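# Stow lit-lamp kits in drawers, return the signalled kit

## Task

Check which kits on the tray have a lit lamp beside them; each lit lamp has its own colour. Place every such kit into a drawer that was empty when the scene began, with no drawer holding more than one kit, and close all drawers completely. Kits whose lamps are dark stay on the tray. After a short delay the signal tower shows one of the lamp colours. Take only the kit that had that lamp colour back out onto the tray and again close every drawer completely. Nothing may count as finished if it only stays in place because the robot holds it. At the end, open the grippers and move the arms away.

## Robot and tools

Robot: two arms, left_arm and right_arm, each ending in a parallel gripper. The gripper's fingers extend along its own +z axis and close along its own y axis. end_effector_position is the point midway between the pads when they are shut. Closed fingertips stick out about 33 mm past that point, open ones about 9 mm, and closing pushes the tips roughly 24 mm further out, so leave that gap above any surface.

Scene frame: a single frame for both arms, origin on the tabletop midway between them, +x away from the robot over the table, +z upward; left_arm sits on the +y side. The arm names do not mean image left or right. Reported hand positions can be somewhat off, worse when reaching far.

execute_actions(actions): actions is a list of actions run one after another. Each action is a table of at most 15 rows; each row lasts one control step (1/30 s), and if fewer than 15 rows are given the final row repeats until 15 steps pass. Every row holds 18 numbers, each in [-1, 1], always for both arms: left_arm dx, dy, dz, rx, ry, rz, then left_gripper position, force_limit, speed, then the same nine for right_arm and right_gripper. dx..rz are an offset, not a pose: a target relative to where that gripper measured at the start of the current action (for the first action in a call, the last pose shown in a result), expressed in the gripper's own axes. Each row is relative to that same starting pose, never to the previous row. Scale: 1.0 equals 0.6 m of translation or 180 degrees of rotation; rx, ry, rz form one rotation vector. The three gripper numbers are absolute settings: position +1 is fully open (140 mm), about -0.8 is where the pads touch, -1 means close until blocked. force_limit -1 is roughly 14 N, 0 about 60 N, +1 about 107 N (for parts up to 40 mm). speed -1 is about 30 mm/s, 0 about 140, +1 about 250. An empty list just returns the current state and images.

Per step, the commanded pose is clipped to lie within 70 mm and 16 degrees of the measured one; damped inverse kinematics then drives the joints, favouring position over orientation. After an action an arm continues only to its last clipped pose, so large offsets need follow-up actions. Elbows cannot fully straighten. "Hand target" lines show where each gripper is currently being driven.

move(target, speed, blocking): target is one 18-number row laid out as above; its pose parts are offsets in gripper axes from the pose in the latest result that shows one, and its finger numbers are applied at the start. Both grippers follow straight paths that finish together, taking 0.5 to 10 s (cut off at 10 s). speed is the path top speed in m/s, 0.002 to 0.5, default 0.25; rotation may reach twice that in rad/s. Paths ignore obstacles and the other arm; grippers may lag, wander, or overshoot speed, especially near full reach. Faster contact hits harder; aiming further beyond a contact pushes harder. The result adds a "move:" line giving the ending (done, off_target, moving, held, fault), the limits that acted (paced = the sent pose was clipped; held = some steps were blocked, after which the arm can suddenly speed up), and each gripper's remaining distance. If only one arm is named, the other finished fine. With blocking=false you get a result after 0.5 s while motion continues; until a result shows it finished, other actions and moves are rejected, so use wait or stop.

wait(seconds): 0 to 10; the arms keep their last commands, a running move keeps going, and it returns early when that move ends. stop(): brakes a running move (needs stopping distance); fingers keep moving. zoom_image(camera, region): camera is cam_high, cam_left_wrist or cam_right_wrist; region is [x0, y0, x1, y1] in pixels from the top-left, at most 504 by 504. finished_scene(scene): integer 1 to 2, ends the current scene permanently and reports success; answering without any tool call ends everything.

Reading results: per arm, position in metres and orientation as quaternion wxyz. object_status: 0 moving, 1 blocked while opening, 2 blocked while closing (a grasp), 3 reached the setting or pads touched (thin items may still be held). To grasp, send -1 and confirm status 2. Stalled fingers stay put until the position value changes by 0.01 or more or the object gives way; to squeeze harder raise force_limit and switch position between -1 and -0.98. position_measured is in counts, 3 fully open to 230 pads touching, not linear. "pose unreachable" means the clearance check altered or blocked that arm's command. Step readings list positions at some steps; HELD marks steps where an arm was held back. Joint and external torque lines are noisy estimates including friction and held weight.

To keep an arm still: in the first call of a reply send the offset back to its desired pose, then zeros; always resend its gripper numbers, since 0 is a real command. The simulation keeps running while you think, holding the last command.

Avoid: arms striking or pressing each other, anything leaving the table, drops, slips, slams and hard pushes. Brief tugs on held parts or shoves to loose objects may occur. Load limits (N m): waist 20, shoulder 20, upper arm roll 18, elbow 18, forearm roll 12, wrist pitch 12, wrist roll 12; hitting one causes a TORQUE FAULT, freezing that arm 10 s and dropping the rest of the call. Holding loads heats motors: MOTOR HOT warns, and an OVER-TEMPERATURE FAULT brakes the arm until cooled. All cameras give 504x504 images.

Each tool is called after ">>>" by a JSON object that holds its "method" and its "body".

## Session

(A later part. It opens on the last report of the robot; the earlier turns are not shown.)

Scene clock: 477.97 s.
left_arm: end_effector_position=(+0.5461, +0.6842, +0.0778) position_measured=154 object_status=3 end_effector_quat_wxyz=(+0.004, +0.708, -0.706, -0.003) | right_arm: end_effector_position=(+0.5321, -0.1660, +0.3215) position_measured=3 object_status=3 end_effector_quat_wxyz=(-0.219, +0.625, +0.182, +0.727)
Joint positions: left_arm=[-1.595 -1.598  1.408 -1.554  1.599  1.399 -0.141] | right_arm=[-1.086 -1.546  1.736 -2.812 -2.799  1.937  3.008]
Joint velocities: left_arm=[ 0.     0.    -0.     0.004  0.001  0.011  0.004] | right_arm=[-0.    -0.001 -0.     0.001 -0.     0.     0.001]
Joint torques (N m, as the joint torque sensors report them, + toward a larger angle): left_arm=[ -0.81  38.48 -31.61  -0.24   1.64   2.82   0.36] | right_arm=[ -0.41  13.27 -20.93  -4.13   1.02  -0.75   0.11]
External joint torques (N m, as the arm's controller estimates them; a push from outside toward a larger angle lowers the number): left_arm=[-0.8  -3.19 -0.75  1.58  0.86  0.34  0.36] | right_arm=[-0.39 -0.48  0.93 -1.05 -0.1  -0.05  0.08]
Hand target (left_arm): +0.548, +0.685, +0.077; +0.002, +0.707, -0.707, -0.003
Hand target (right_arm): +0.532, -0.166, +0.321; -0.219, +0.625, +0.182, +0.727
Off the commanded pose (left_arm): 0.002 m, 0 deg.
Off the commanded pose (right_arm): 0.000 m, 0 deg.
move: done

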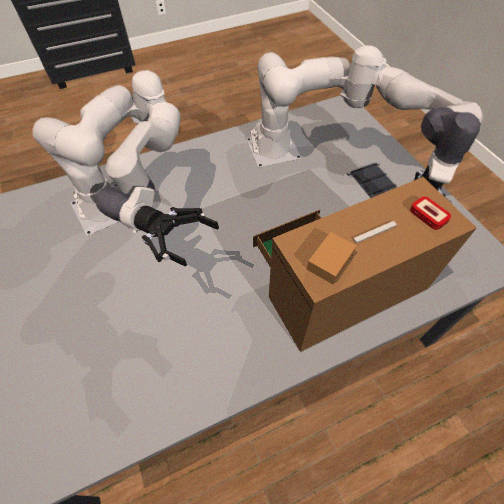

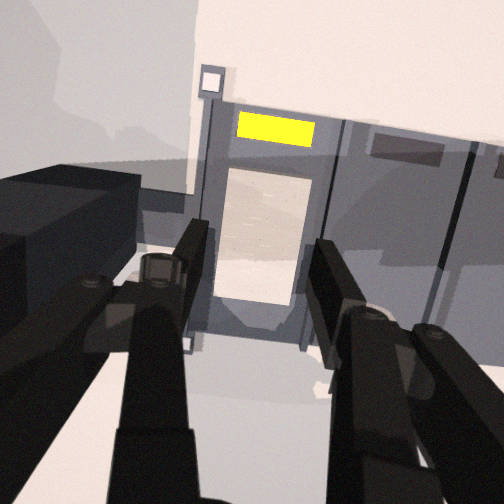

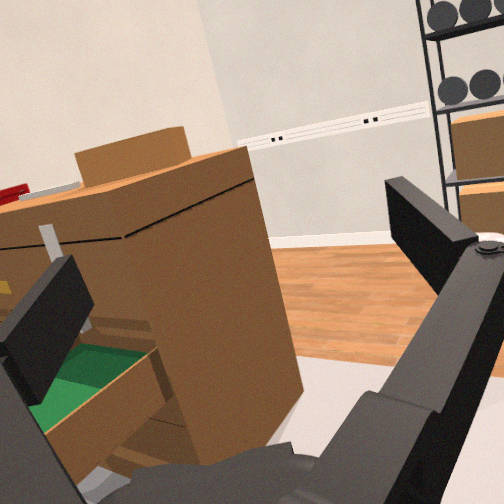

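>>> {"method": "move", "body": {"target": [0,-0.004,0.044,0,0,0,-0.2,0,0,0,0,0,0,0,0,1,0,0], "speed": 0.03}}

>>> {"method": "move", "body": {"target": [0,0,0,0,0,0,-1,0,-0.5,0,0,0,0,0,0,1,0,0]}}

Scene clock: 480.40 s.
left_arm: end_effector_position=(+0.5468, +0.6837, +0.0529) position_measured=154 object_status=3 end_effector_quat_wxyz=(+0.007, +0.708, -0.706, -0.004) | right_arm: end_effector_position=(+0.5321, -0.1660, +0.3215) position_measured=3 object_status=3 end_effector_quat_wxyz=(-0.219, +0.625, +0.182, +0.727)
Joint positions: left_arm=[-1.595 -1.623  1.44  -1.555  1.619  1.426 -0.14 ] | right_arm=[-1.086 -1.546  1.736 -2.812 -2.799  1.937  3.008]
Joint velocities: left_arm=[ 0.001 -0.     0.001 -0.002  0.002  0.001 -0.001] | right_arm=[-0.002 -0.     0.002 -0.    -0.    -0.     0.001]
Joint torques (N m, as the joint torque sensors report them, + toward a larger angle): left_arm=[  0.71  37.95 -31.22  -3.82   1.86   3.35   0.13] | right_arm=[ -0.43  13.31 -20.87  -3.78   1.    -0.74   0.13]
External joint torques (N m, as the arm's controller estimates them; a push from outside toward a larger angle lowers the number): left_arm=[ 0.61 -3.71 -0.32 -1.69  1.07  0.89  0.13] | right_arm=[-0.38 -0.5   0.95 -0.68 -0.12 -0.04  0.1 ]
Hand target (left_arm): +0.548, +0.684, +0.051; +0.004, +0.708, -0.706, -0.003
Hand target (right_arm): +0.532, -0.166, +0.321; -0.219, +0.625, +0.182, +0.727
Off the commanded pose (left_arm): 0.002 m, 0 deg.
Off the commanded pose (right_arm): 0.000 m, 0 deg.
move: done

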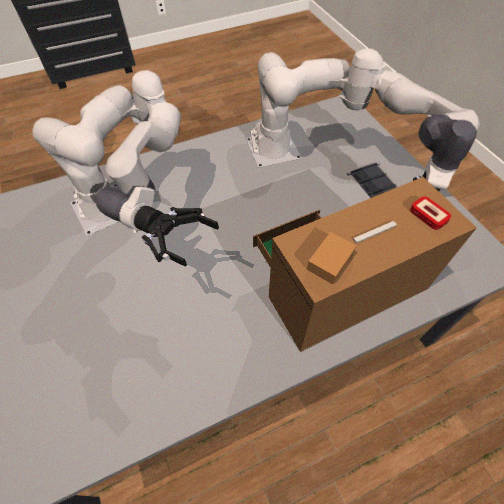

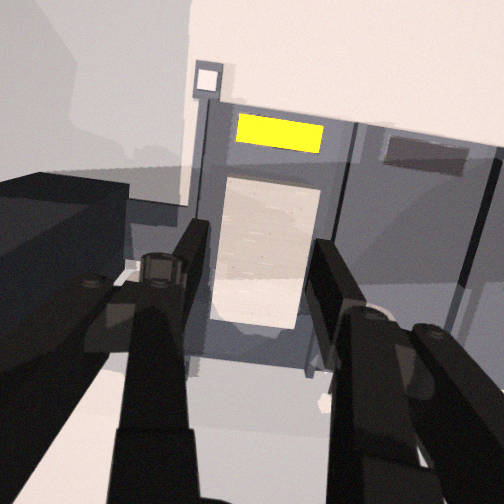

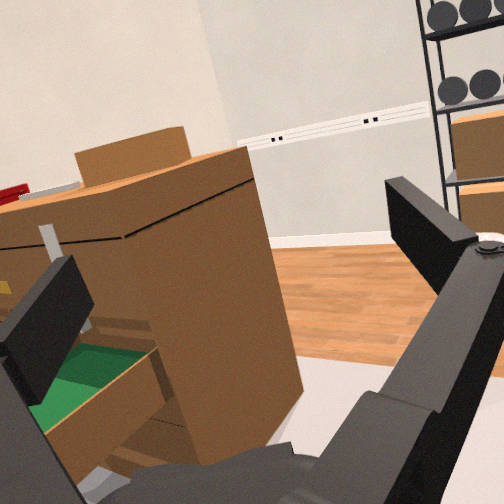

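Scene clock: 480.90 s.
left_arm: end_effector_position=(+0.5473, +0.6837, +0.0536) position_measured=174 object_status=2 end_effector_quat_wxyz=(+0.006, +0.708, -0.706, -0.003) | right_arm: end_effector_position=(+0.5321, -0.1660, +0.3215) position_measured=3 object_status=3 end_effector_quat_wxyz=(-0.219, +0.625, +0.182, +0.727)
Joint positions: left_arm=[-1.595 -1.623  1.439 -1.555  1.619  1.427 -0.14 ] | right_arm=[-1.086 -1.546  1.736 -2.812 -2.799  1.937  3.008]
Joint velocities: left_arm=[-0.001 -0.     0.     0.001 -0.001 -0.001  0.001] | right_arm=[-0.001  0.001 -0.    -0.     0.    -0.     0.001]
Joint torques (N m, as the joint torque sensors report them, + toward a larger angle): left_arm=[  0.58  39.4  -31.17  -1.79   0.7    2.4    0.13] | right_arm=[ -0.39  13.52 -20.79  -3.87   1.01  -0.75   0.13]
External joint torques (N m, as the arm's controller estimates them; a push from outside toward a larger angle lowers the number): left_arm=[ 0.77 -2.17 -0.34  0.43 -0.07 -0.07  0.13] | right_arm=[-0.36 -0.25  1.08 -0.79 -0.11 -0.05  0.1 ]
Hand target (left_arm): +0.547, +0.684, +0.053; +0.007, +0.708, -0.706, -0.004
Hand target (right_arm): +0.532, -0.166, +0.321; -0.219, +0.625, +0.182, +0.727
Off the commanded pose (left_arm): 0.001 m, 0 deg.
Off the commanded pose (right_arm): 0.000 m, 0 deg.
move: done

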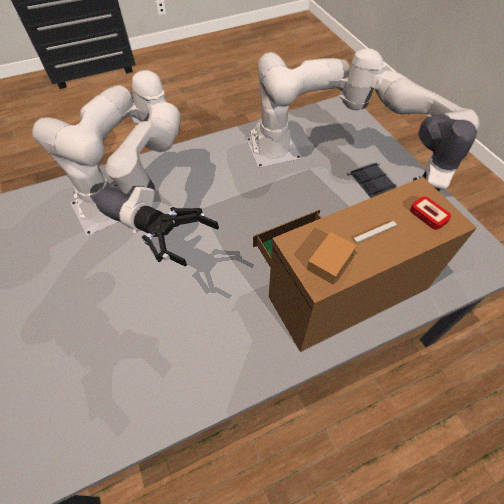

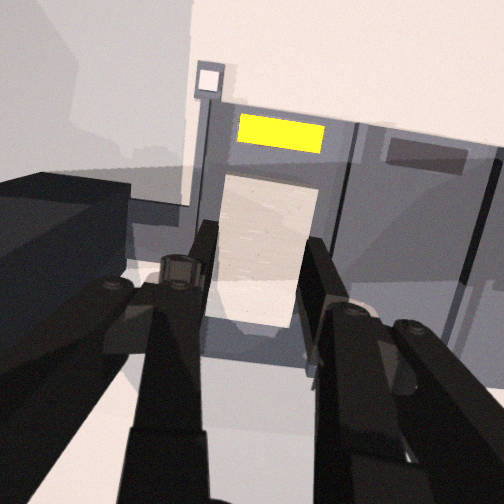

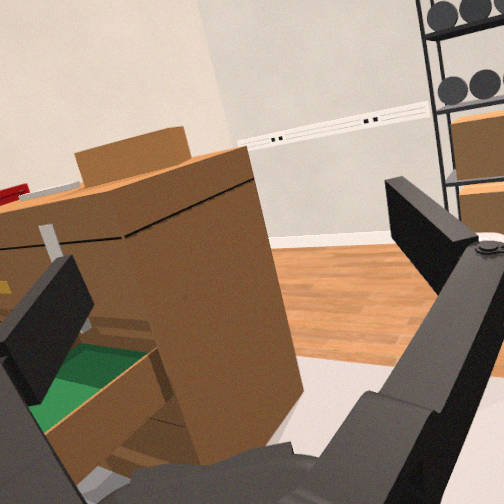

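>>> {"method": "move", "body": {"target": [0,0.03,-0.36,0,0,0,-1,0,-0.5,0,0,0,0,0,0,1,0,0], "speed": 0.15}}

>>> {"method": "move", "body": {"target": [0.875,0.02,0,0,0,0.5,-1,0,-0.5,0,0,0,0,0,0,1,0,0], "speed": 0.25}}

Scene clock: 488.27 s.
left_arm: end_effector_position=(+0.5316, +0.6869, +0.2704) position_measured=174 object_status=2 end_effector_quat_wxyz=(+0.005, +0.712, -0.703, -0.001) | right_arm: end_effector_position=(+0.5321, -0.1660, +0.3215) position_measured=3 object_status=3 end_effector_quat_wxyz=(-0.219, +0.625, +0.182, +0.727)
Joint positions: left_arm=[-1.673 -1.344  1.216 -1.342  1.409  1.174 -0.095] | right_arm=[-1.086 -1.546  1.736 -2.812 -2.799  1.937  3.008]
Joint velocities: left_arm=[-0.002 -0.001  0.001  0.001  0.001 -0.012  0.012] | right_arm=[-0.001  0.002  0.001 -0.     0.    -0.     0.   ]
Joint torques (N m, as the joint torque sensors report them, + toward a larger angle): left_arm=[ -1.61  40.11 -29.61   2.77  -0.33   2.15   0.27] | right_arm=[ -0.42  13.37 -20.71  -3.85   1.02  -0.74   0.14]
External joint torques (N m, as the arm's controller estimates them; a push from outside toward a larger angle lowers the number): left_arm=[-1.71 -2.6  -2.76  1.84 -1.06 -0.32  0.27] | right_arm=[-0.36 -0.43  1.14 -0.74 -0.1  -0.05  0.11]
Hand target (left_arm): +0.531, +0.685, +0.271; +0.008, +0.708, -0.706, -0.000
Hand target (right_arm): +0.532, -0.166, +0.321; -0.219, +0.625, +0.182, +0.727
Off the commanded pose (left_arm): 0.003 m, 1 deg.
Off the commanded pose (right_arm): 0.000 m, 0 deg.
move: done

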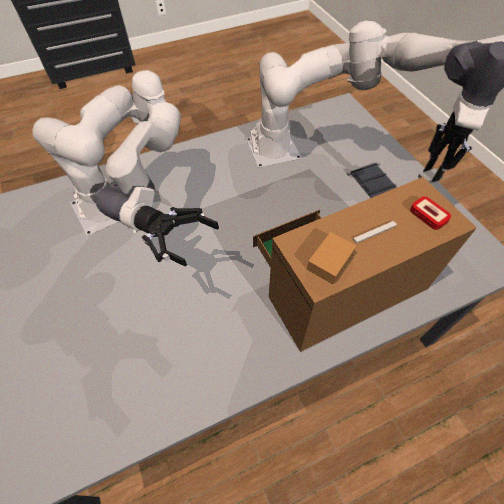

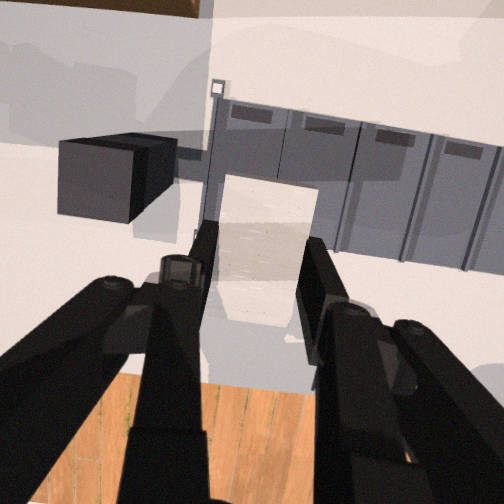

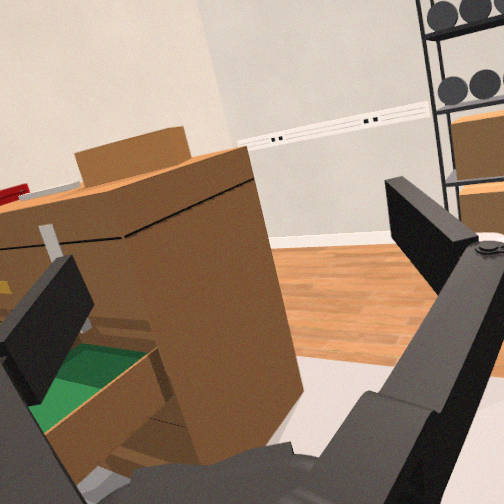

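Scene clock: 492.20 s.
left_arm: end_effector_position=(+0.5197, +0.1592, +0.2827) position_measured=174 object_status=2 end_effector_quat_wxyz=(+0.002, -0.012, +1.000, -0.009) | right_arm: end_effector_position=(+0.5321, -0.1660, +0.3215) position_measured=3 object_status=3 end_effector_quat_wxyz=(-0.219, +0.625, +0.182, +0.727)
Joint positions: left_arm=[-2.344 -1.384  1.134 -1.613  1.341  1.169  0.507] | right_arm=[-1.086 -1.546  1.736 -2.812 -2.799  1.937  3.008]
Joint velocities: left_arm=[0.    0.001 0.    0.002 0.001 0.    0.028] | right_arm=[ 0.002  0.001 -0.001 -0.001 -0.    -0.     0.   ]
Joint torques (N m, as the joint torque sensors report them, + toward a larger angle): left_arm=[ -0.29  35.   -28.94   4.33   1.43   2.26   0.23] | right_arm=[ -0.41  13.41 -20.75  -3.97   1.    -0.77   0.12]
External joint torques (N m, as the arm's controller estimates them; a push from outside toward a larger angle lowers the number): left_arm=[-0.3  -1.99 -0.39  2.18  0.73 -0.26  0.23] | right_arm=[-0.49 -0.38  1.11 -0.96 -0.12 -0.05  0.09]
Hand target (left_arm): +0.521, +0.160, +0.283; +0.003, -0.007, +1.000, -0.008
Hand target (right_arm): +0.532, -0.166, +0.321; -0.219, +0.625, +0.182, +0.727
Off the commanded pose (left_arm): 0.012 m, 1 deg.
Off the commanded pose (right_arm): 0.000 m, 0 deg.
move: off_target (left_arm)

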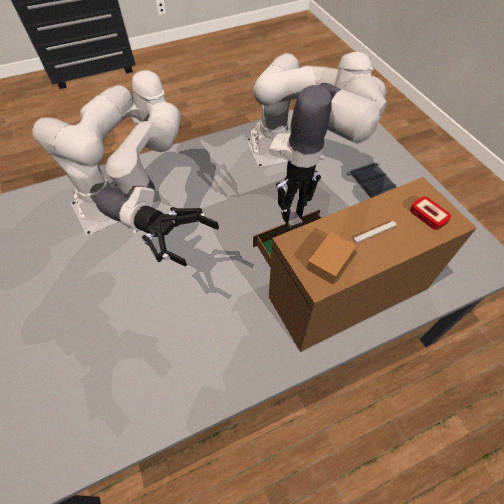

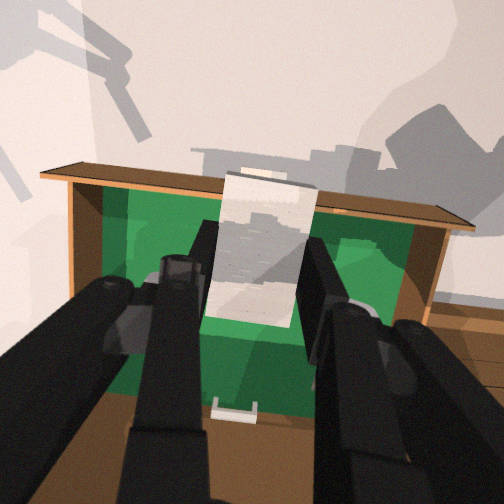

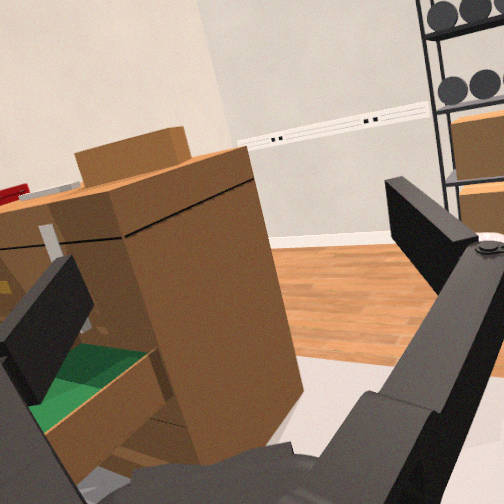

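>>> {"method": "move", "body": {"target": [-0.062,0,0.07,-0.006,0.001,0.008,-1,0,-0.5,0,0,0,0,0,0,1,0,0], "speed": 0.08}}

>>> {"method": "move", "body": {"target": [0,0,0.06,0,0,0,-1,0,-0.5,0,0,0,0,0,0,1,0,0], "speed": 0.03}}

Scene clock: 495.07 s.
left_arm: end_effector_position=(+0.5543, +0.1597, +0.2404) position_measured=174 object_status=2 end_effector_quat_wxyz=(-0.002, -0.004, +1.000, +0.002) | right_arm: end_effector_position=(+0.5321, -0.1660, +0.3215) position_measured=3 object_status=3 end_effector_quat_wxyz=(-0.219, +0.625, +0.182, +0.727)
Joint positions: left_arm=[-2.395 -1.407  1.215 -1.533  1.409  1.209  0.583] | right_arm=[-1.086 -1.546  1.736 -2.812 -2.799  1.937  3.008]
Joint velocities: left_arm=[-0.    -0.001  0.     0.002  0.005  0.007  0.03 ] | right_arm=[-0.     0.    -0.     0.    -0.001  0.     0.001]
Joint torques (N m, as the joint torque sensors report them, + toward a larger angle): left_arm=[ -1.64  36.01 -30.2    2.87   1.62   2.83   0.4 ] | right_arm=[ -0.42  13.43 -20.73  -3.82   1.06  -0.76   0.14]
External joint torques (N m, as the arm's controller estimates them; a push from outside toward a larger angle lowers the number): left_arm=[-1.65 -3.56 -1.41  1.64  0.89  0.38  0.4 ] | right_arm=[-0.46 -0.32  1.13 -0.78 -0.06 -0.05  0.12]
Hand target (left_arm): +0.556, +0.159, +0.241; +0.001, +0.001, +1.000, +0.000
Hand target (right_arm): +0.532, -0.166, +0.321; -0.219, +0.625, +0.182, +0.727
Off the commanded pose (left_arm): 0.003 m, 1 deg.
Off the commanded pose (right_arm): 0.000 m, 0 deg.
move: done

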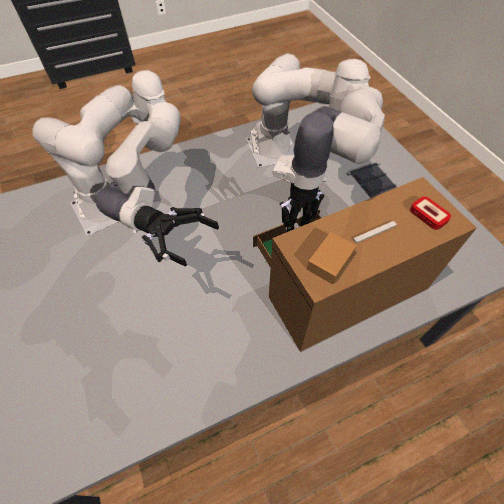

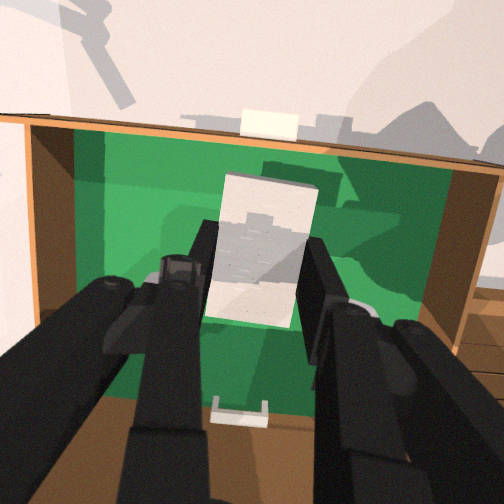

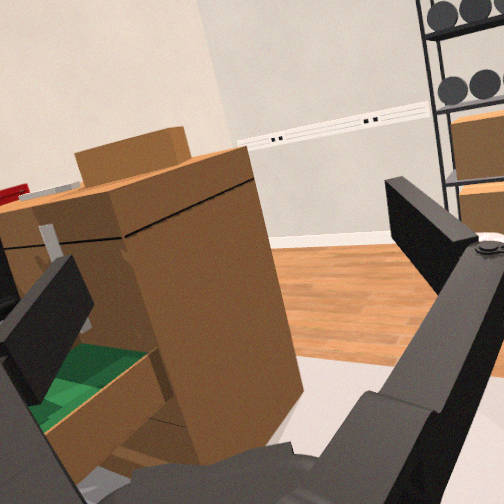

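Scene clock: 496.53 s.
left_arm: end_effector_position=(+0.5527, +0.1594, +0.2046) position_measured=174 object_status=2 end_effector_quat_wxyz=(-0.004, -0.001, +1.000, +0.003) | right_arm: end_effector_position=(+0.5321, -0.1660, +0.3215) position_measured=3 object_status=3 end_effector_quat_wxyz=(-0.219, +0.625, +0.182, +0.727)
Joint positions: left_arm=[-2.369 -1.455  1.251 -1.592  1.438  1.247  0.574] | right_arm=[-1.086 -1.546  1.736 -2.812 -2.799  1.937  3.008]
Joint velocities: left_arm=[ 0.002 -0.002  0.002 -0.001  0.004  0.01  -0.004] | right_arm=[-0.     0.     0.001 -0.    -0.001 -0.001 -0.001]
Joint torques (N m, as the joint torque sensors report them, + toward a larger angle): left_arm=[  2.3   35.1  -29.86  -0.2    1.71   2.83  -0.12] | right_arm=[ -0.45  13.41 -20.77  -3.86   1.03  -0.73   0.12]
External joint torques (N m, as the arm's controller estimates them; a push from outside toward a larger angle lowers the number): left_arm=[ 2.2  -3.93 -0.23 -1.1   0.97  0.41 -0.12] | right_arm=[-0.5  -0.35  1.04 -0.87 -0.08 -0.02  0.1 ]
Hand target (left_arm): +0.554, +0.160, +0.204; -0.001, -0.005, +1.000, +0.002
Hand target (right_arm): +0.532, -0.166, +0.321; -0.219, +0.625, +0.182, +0.727
Off the commanded pose (left_arm): 0.002 m, 0 deg.
Off the commanded pose (right_arm): 0.000 m, 0 deg.
move: done

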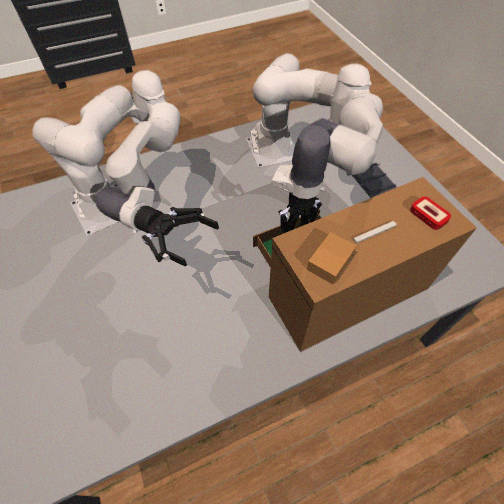

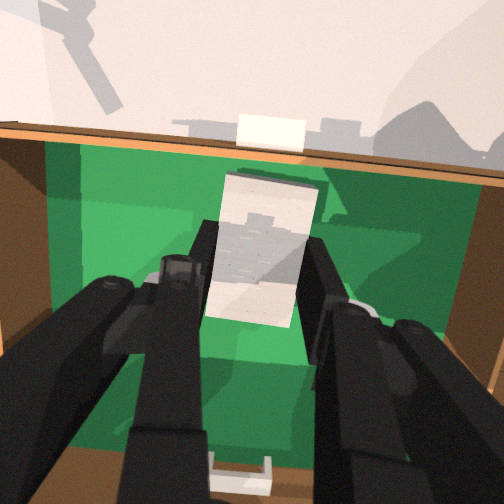

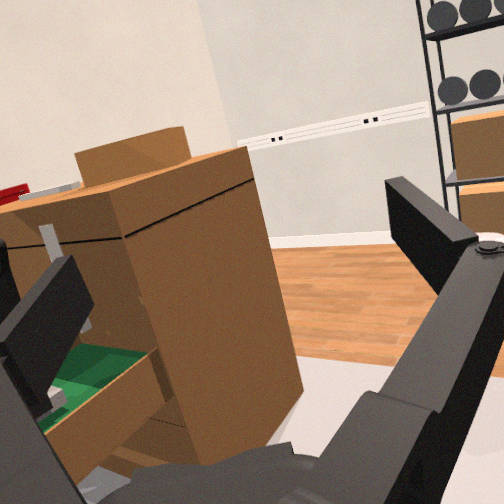

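>>> {"method": "move", "body": {"target": [-0.004,0,0.02,0,0,0,-1,0,-0.5,0,0,0,0,0,0,1,0,0], "speed": 0.015}}

Scene clock: 498.57 s.
left_arm: end_effector_position=(+0.5535, +0.1586, +0.1942) position_measured=174 object_status=2 end_effector_quat_wxyz=(-0.006, -0.002, +1.000, +0.003) | right_arm: end_effector_position=(+0.5321, -0.1660, +0.3215) position_measured=3 object_status=3 end_effector_quat_wxyz=(-0.219, +0.625, +0.182, +0.727)
Joint positions: left_arm=[-2.368 -1.467  1.265 -1.598  1.446  1.258  0.573] | right_arm=[-1.086 -1.546  1.736 -2.812 -2.799  1.937  3.008]
Joint velocities: left_arm=[ 0.001  0.002 -0.    -0.001  0.003  0.005 -0.   ] | right_arm=[ 0.    -0.001 -0.001  0.001  0.    -0.     0.001]
Joint torques (N m, as the joint torque sensors report them, + toward a larger angle): left_arm=[  1.44  35.33 -30.22  -0.15   1.77   2.83   0.17] | right_arm=[ -0.5   13.52 -20.68  -3.98   1.    -0.79   0.14]
External joint torques (N m, as the arm's controller estimates them; a push from outside toward a larger angle lowers the number): left_arm=[ 1.39 -4.04 -0.15 -0.83  1.04  0.4   0.17] | right_arm=[-0.58 -0.26  1.22 -1.01 -0.12 -0.07  0.11]
Hand target (left_arm): +0.555, +0.159, +0.193; -0.004, -0.001, +1.000, +0.003
Hand target (right_arm): +0.532, -0.166, +0.321; -0.219, +0.625, +0.182, +0.727
Off the commanded pose (left_arm): 0.002 m, 0 deg.
Off the commanded pose (right_arm): 0.000 m, 0 deg.
move: done

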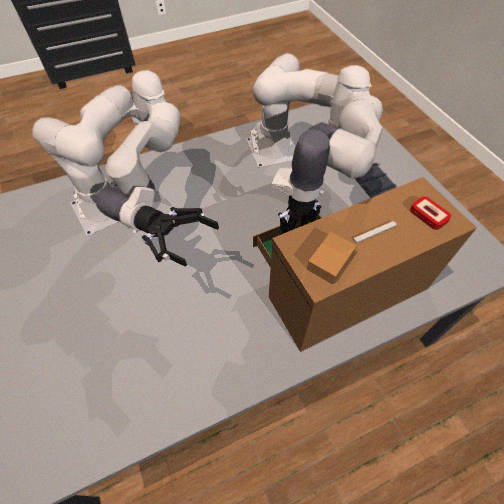

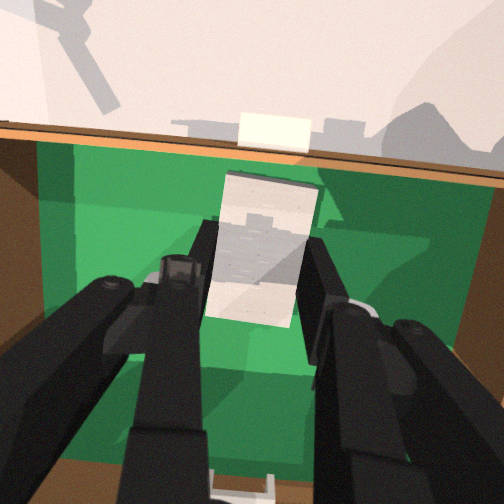

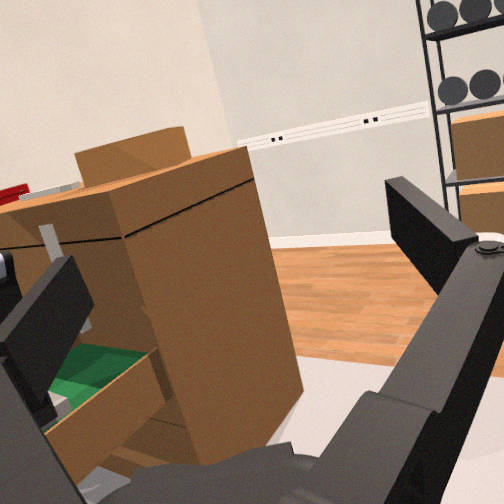

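>>> {"method": "move", "body": {"target": [0,0,0.008,0,0,0,-1,0,-0.5,0,0,0,0,0,0,1,0,0], "speed": 0.015}}

>>> {"method": "move", "body": {"target": [0,0,0,0,0,0,-0.2,0,0,0,0,0,0,0,0,1,0,0]}}

>>> {"method": "move", "body": {"target": [0,0,-0.11,0,0,0,-0.2,0,0,0,0,0,0,0,0,1,0,0], "speed": 0.1}}

>>> {"method": "move", "body": {"target": [0.18,0,0,0,-0.25,0,-0.2,0,0,0,0,0,0,0,0,1,0,0]}}

>>> {"method": "move", "body": {"target": [0.085,-0.01,0.085,0,0,0,-0.2,0,0,0,0,0,0,0,0,1,0,0], "speed": 0.1}}

Scene clock: 501.90 s.
left_arm: end_effector_position=(+0.5534, +0.1582, +0.1940) position_measured=174 object_status=2 end_effector_quat_wxyz=(-0.005, -0.001, +1.000, +0.002) | right_arm: end_effector_position=(+0.5321, -0.1660, +0.3215) position_measured=3 object_status=3 end_effector_quat_wxyz=(-0.219, +0.625, +0.182, +0.727)
Joint positions: left_arm=[-2.366 -1.468  1.265 -1.602  1.447  1.261  0.573] | right_arm=[-1.086 -1.546  1.736 -2.812 -2.799  1.937  3.008]
Joint velocities: left_arm=[ 0.     0.     0.001 -0.002  0.001  0.001  0.001] | right_arm=[ 0.     0.    -0.001 -0.    -0.001  0.    -0.002]
Joint torques (N m, as the joint torque sensors report them, + toward a larger angle): left_arm=[  1.27  33.19 -28.29  -0.98   1.44   2.76   0.04] | right_arm=[ -0.3   13.23 -20.83  -4.21   1.    -0.75   0.13]
External joint torques (N m, as the arm's controller estimates them; a push from outside toward a larger angle lowers the number): left_arm=[ 1.37 -5.98  1.68 -1.63  0.71  0.32  0.04] | right_arm=[-0.29 -0.52  1.03 -1.11 -0.12 -0.05  0.1 ]
Hand target (left_arm): +0.553, +0.159, +0.189; -0.006, -0.002, +1.000, +0.003
Hand target (right_arm): +0.532, -0.166, +0.321; -0.219, +0.625, +0.182, +0.727
Off the commanded pose (left_arm): 0.005 m, 0 deg.
Off the commanded pose (right_arm): 0.000 m, 0 deg.
move: off_target (left_arm)

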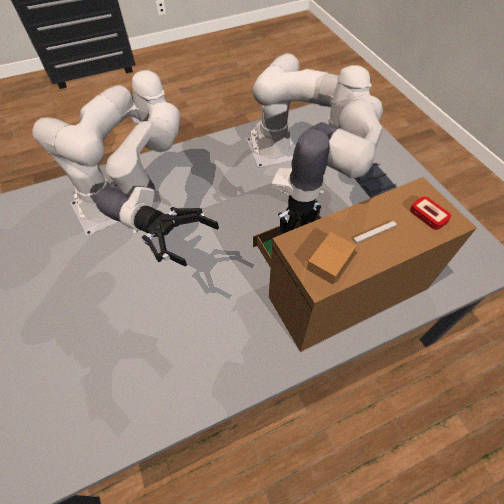

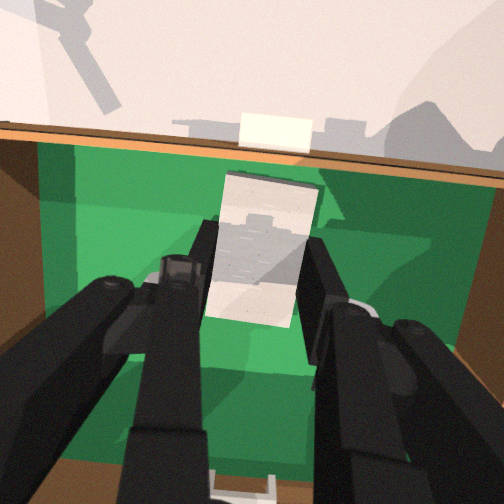

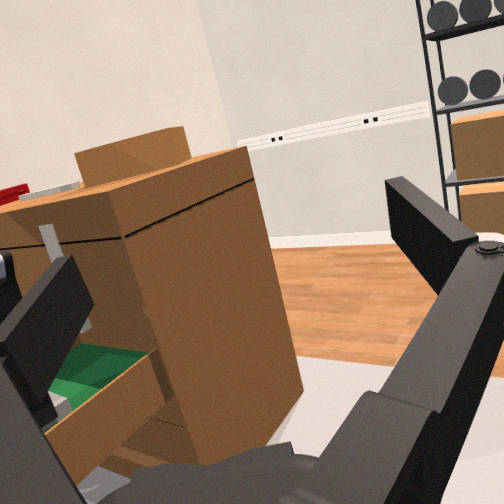

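Scene clock: 502.40 s.
left_arm: end_effector_position=(+0.5534, +0.1581, +0.1942) position_measured=154 object_status=3 end_effector_quat_wxyz=(-0.005, -0.001, +1.000, +0.002) | right_arm: end_effector_position=(+0.5321, -0.1660, +0.3215) position_measured=3 object_status=3 end_effector_quat_wxyz=(-0.219, +0.625, +0.182, +0.727)
Joint positions: left_arm=[-2.366 -1.468  1.264 -1.602  1.447  1.261  0.573] | right_arm=[-1.086 -1.546  1.736 -2.812 -2.799  1.937  3.008]
Joint velocities: left_arm=[-0.    -0.    -0.     0.    -0.    -0.    -0.002] | right_arm=[ 0.001  0.     0.    -0.     0.    -0.     0.   ]
Joint torques (N m, as the joint torque sensors report them, + toward a larger angle): left_arm=[  0.67  35.73 -31.25   0.21   0.66   2.35   0.01] | right_arm=[ -0.46  13.61 -20.63  -3.83   1.01  -0.75   0.13]
External joint torques (N m, as the arm's controller estimates them; a push from outside toward a larger angle lowers the number): left_arm=[ 0.52 -3.51 -1.16 -0.54 -0.09 -0.1   0.01] | right_arm=[-0.47 -0.14  1.2  -0.76 -0.1  -0.05  0.1 ]
Hand target (left_arm): +0.553, +0.158, +0.194; -0.005, -0.001, +1.000, +0.002
Hand target (right_arm): +0.532, -0.166, +0.321; -0.219, +0.625, +0.182, +0.727
Off the commanded pose (left_arm): 0.000 m, 0 deg.
Off the commanded pose (right_arm): 0.000 m, 0 deg.
move: done

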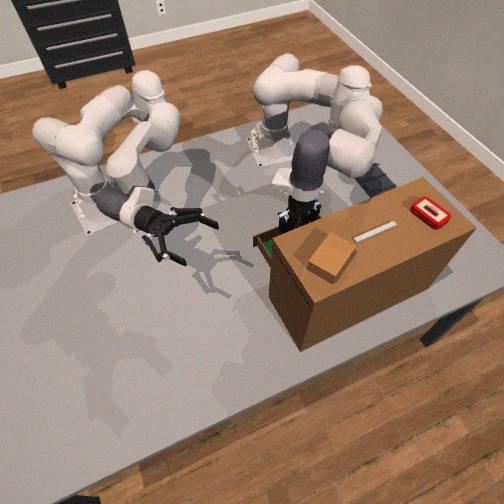

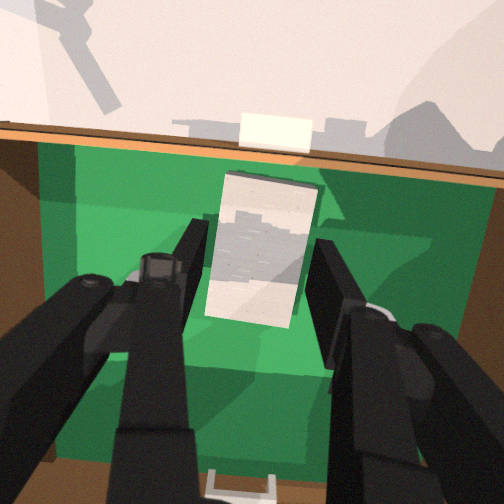

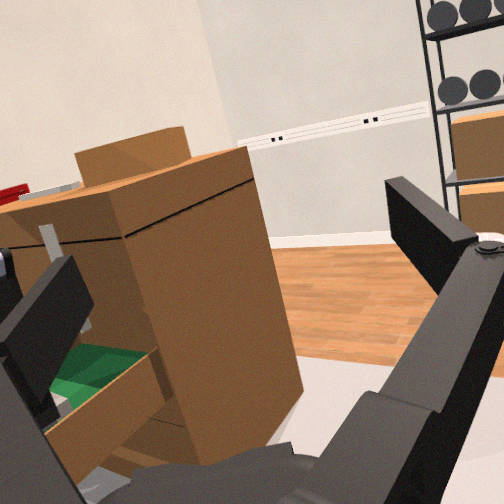

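Scene clock: 503.47 s.
left_arm: end_effector_position=(+0.5556, +0.1584, +0.2602) position_measured=154 object_status=3 end_effector_quat_wxyz=(-0.003, -0.005, +1.000, +0.000) | right_arm: end_effector_position=(+0.5321, -0.1660, +0.3215) position_measured=3 object_status=3 end_effector_quat_wxyz=(-0.219, +0.625, +0.182, +0.727)
Joint positions: left_arm=[-2.417 -1.376  1.201 -1.485  1.39   1.188  0.594] | right_arm=[-1.086 -1.546  1.736 -2.812 -2.799  1.937  3.008]
Joint velocities: left_arm=[-0.001 -0.    -0.     0.002 -0.003 -0.013  0.012] | right_arm=[-0.001 -0.001 -0.    -0.    -0.001  0.    -0.001]
Joint torques (N m, as the joint torque sensors report them, + toward a larger angle): left_arm=[ -1.61  37.92 -30.05   3.02  -0.57   1.94   0.28] | right_arm=[ -0.58  13.52 -20.85  -3.98   1.02  -0.72   0.1 ]
External joint torques (N m, as the arm's controller estimates them; a push from outside toward a larger angle lowers the number): left_arm=[-1.55 -2.17 -1.83  1.66 -1.28 -0.51  0.28] | right_arm=[-0.45 -0.2   1.01 -0.82 -0.1  -0.04  0.08]
Hand target (left_arm): +0.554, +0.158, +0.260; -0.006, -0.001, +1.000, +0.001
Hand target (right_arm): +0.532, -0.166, +0.321; -0.219, +0.625, +0.182, +0.727
Off the commanded pose (left_arm): 0.002 m, 1 deg.
Off the commanded pose (right_arm): 0.000 m, 0 deg.
move: done

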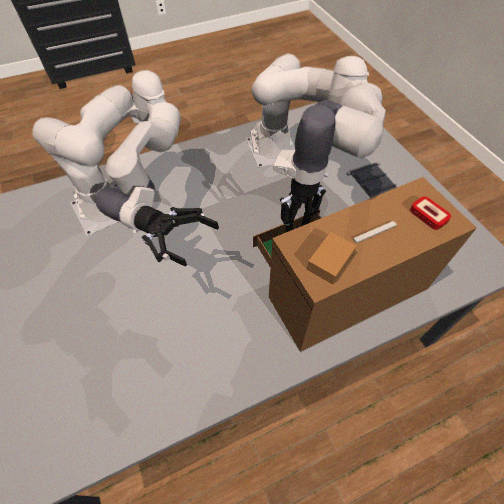

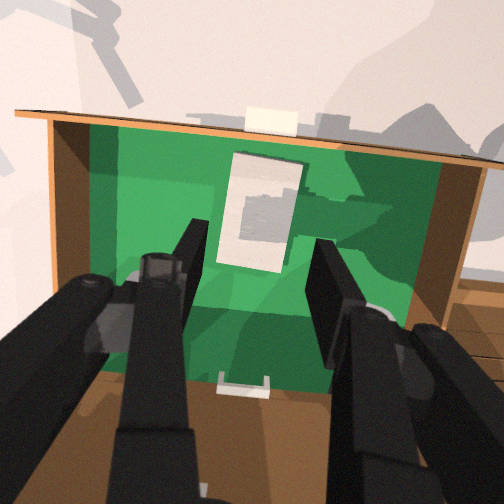

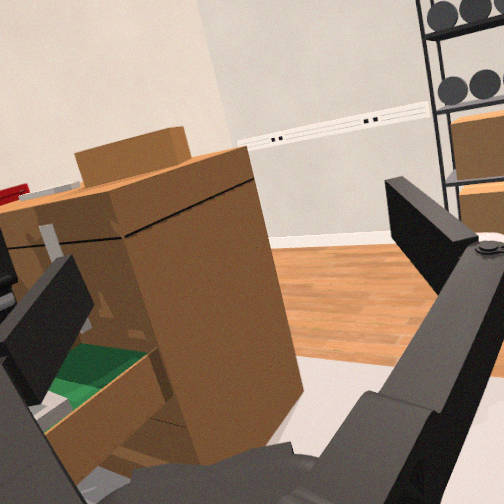

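Scene clock: 505.83 s.
left_arm: end_effector_position=(+0.4514, +0.1589, +0.2652) position_measured=154 object_status=3 end_effector_quat_wxyz=(+0.383, -0.002, +0.924, -0.001) | right_arm: end_effector_position=(+0.5321, -0.1660, +0.3215) position_measured=3 object_status=3 end_effector_quat_wxyz=(-0.219, +0.625, +0.182, +0.727)
Joint positions: left_arm=[-1.885 -1.535  1.108 -2.657  1.936  1.438  0.114] | right_arm=[-1.086 -1.546  1.736 -2.812 -2.799  1.937  3.008]
Joint velocities: left_arm=[-0.001  0.001  0.    -0.002  0.    -0.    -0.032] | right_arm=[-0.     0.    -0.001  0.    -0.001 -0.001 -0.   ]
Joint torques (N m, as the joint torque sensors report them, + toward a larger angle): left_arm=[  2.56  14.57 -23.06   6.63   3.49   1.68  -0.15] | right_arm=[ -0.5   13.52 -20.76  -3.91   1.03  -0.76   0.14]
External joint torques (N m, as the arm's controller estimates them; a push from outside toward a larger angle lowers the number): left_arm=[ 2.61 -2.53  0.5  -1.54  1.05 -0.28 -0.13] | right_arm=[-0.5  -0.25  1.11 -0.89 -0.09 -0.05  0.12]
Hand target (left_arm): +0.452, +0.160, +0.265; +0.385, -0.008, +0.923, -0.002
Hand target (right_arm): +0.532, -0.166, +0.321; -0.219, +0.625, +0.182, +0.727
Off the commanded pose (left_arm): 0.006 m, 1 deg.
Off the commanded pose (right_arm): 0.000 m, 0 deg.
move: off_target (left_arm)

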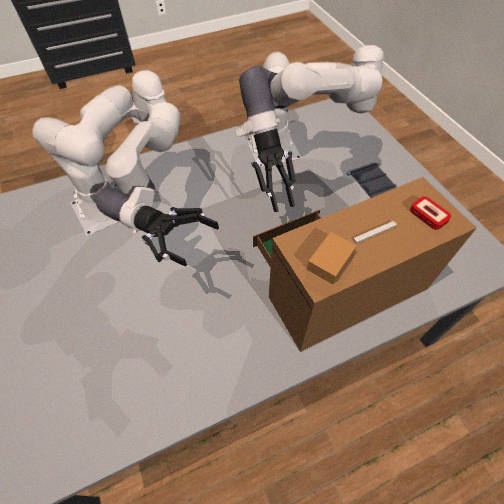

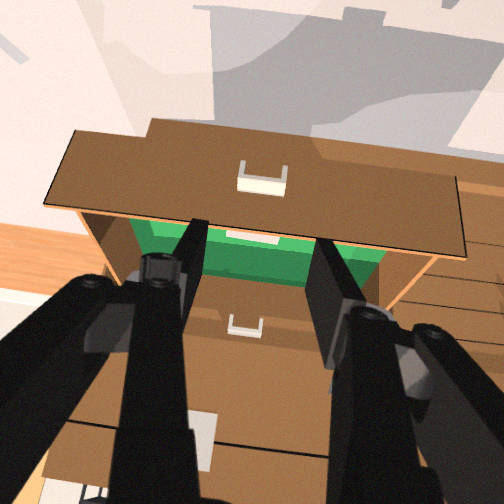

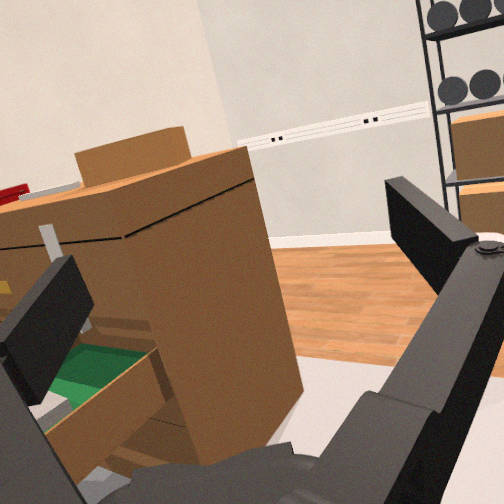

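Scene clock: 507.00 s.
left_arm: end_effector_position=(+0.4512, +0.1541, +0.1920) position_measured=154 object_status=3 end_effector_quat_wxyz=(+0.383, +0.002, +0.924, +0.004) | right_arm: end_effector_position=(+0.5321, -0.1660, +0.3215) position_measured=3 object_status=3 end_effector_quat_wxyz=(-0.219, +0.625, +0.182, +0.727)
Joint positions: left_arm=[-1.863 -1.554  1.311 -2.717  2.115  1.491  0.061] | right_arm=[-1.086 -1.546  1.736 -2.812 -2.799  1.937  3.008]
Joint velocities: left_arm=[ 0.001 -0.008  0.001  0.     0.014  0.001 -0.016] | right_arm=[ 0.     0.001  0.002  0.002 -0.001 -0.001 -0.   ]
Joint torques (N m, as the joint torque sensors report them, + toward a larger angle): left_arm=[  1.24  12.34 -24.77   3.68   3.25   2.33  -0.16] | right_arm=[ -0.46  13.36 -20.94  -3.86   1.02  -0.74   0.11]
External joint torques (N m, as the arm's controller estimates them; a push from outside toward a larger angle lowers the number): left_arm=[ 1.24 -4.01 -0.56 -1.26  0.86  0.48 -0.14] | right_arm=[-0.55 -0.44  0.91 -0.93 -0.09 -0.01  0.08]
Hand target (left_arm): +0.451, +0.153, +0.192; +0.384, -0.001, +0.923, +0.001
Hand target (right_arm): +0.532, -0.166, +0.321; -0.219, +0.625, +0.182, +0.727
Off the commanded pose (left_arm): 0.002 m, 1 deg.
Off the commanded pose (right_arm): 0.000 m, 0 deg.
move: done

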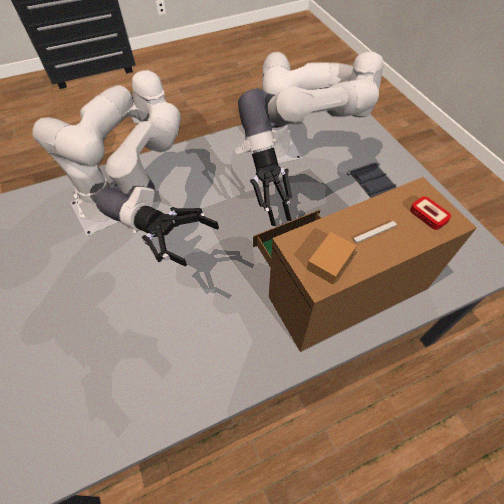

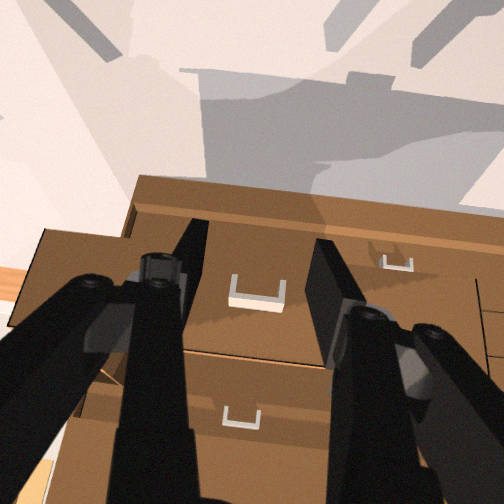

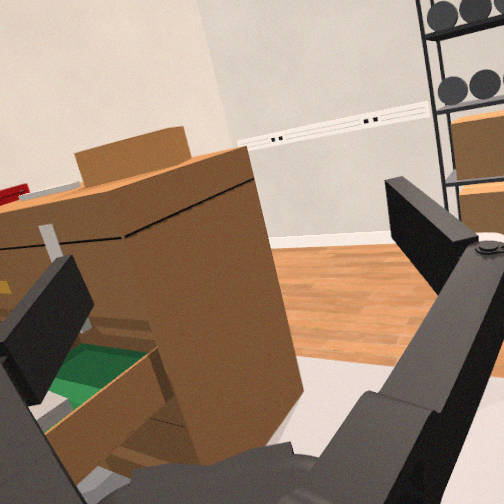

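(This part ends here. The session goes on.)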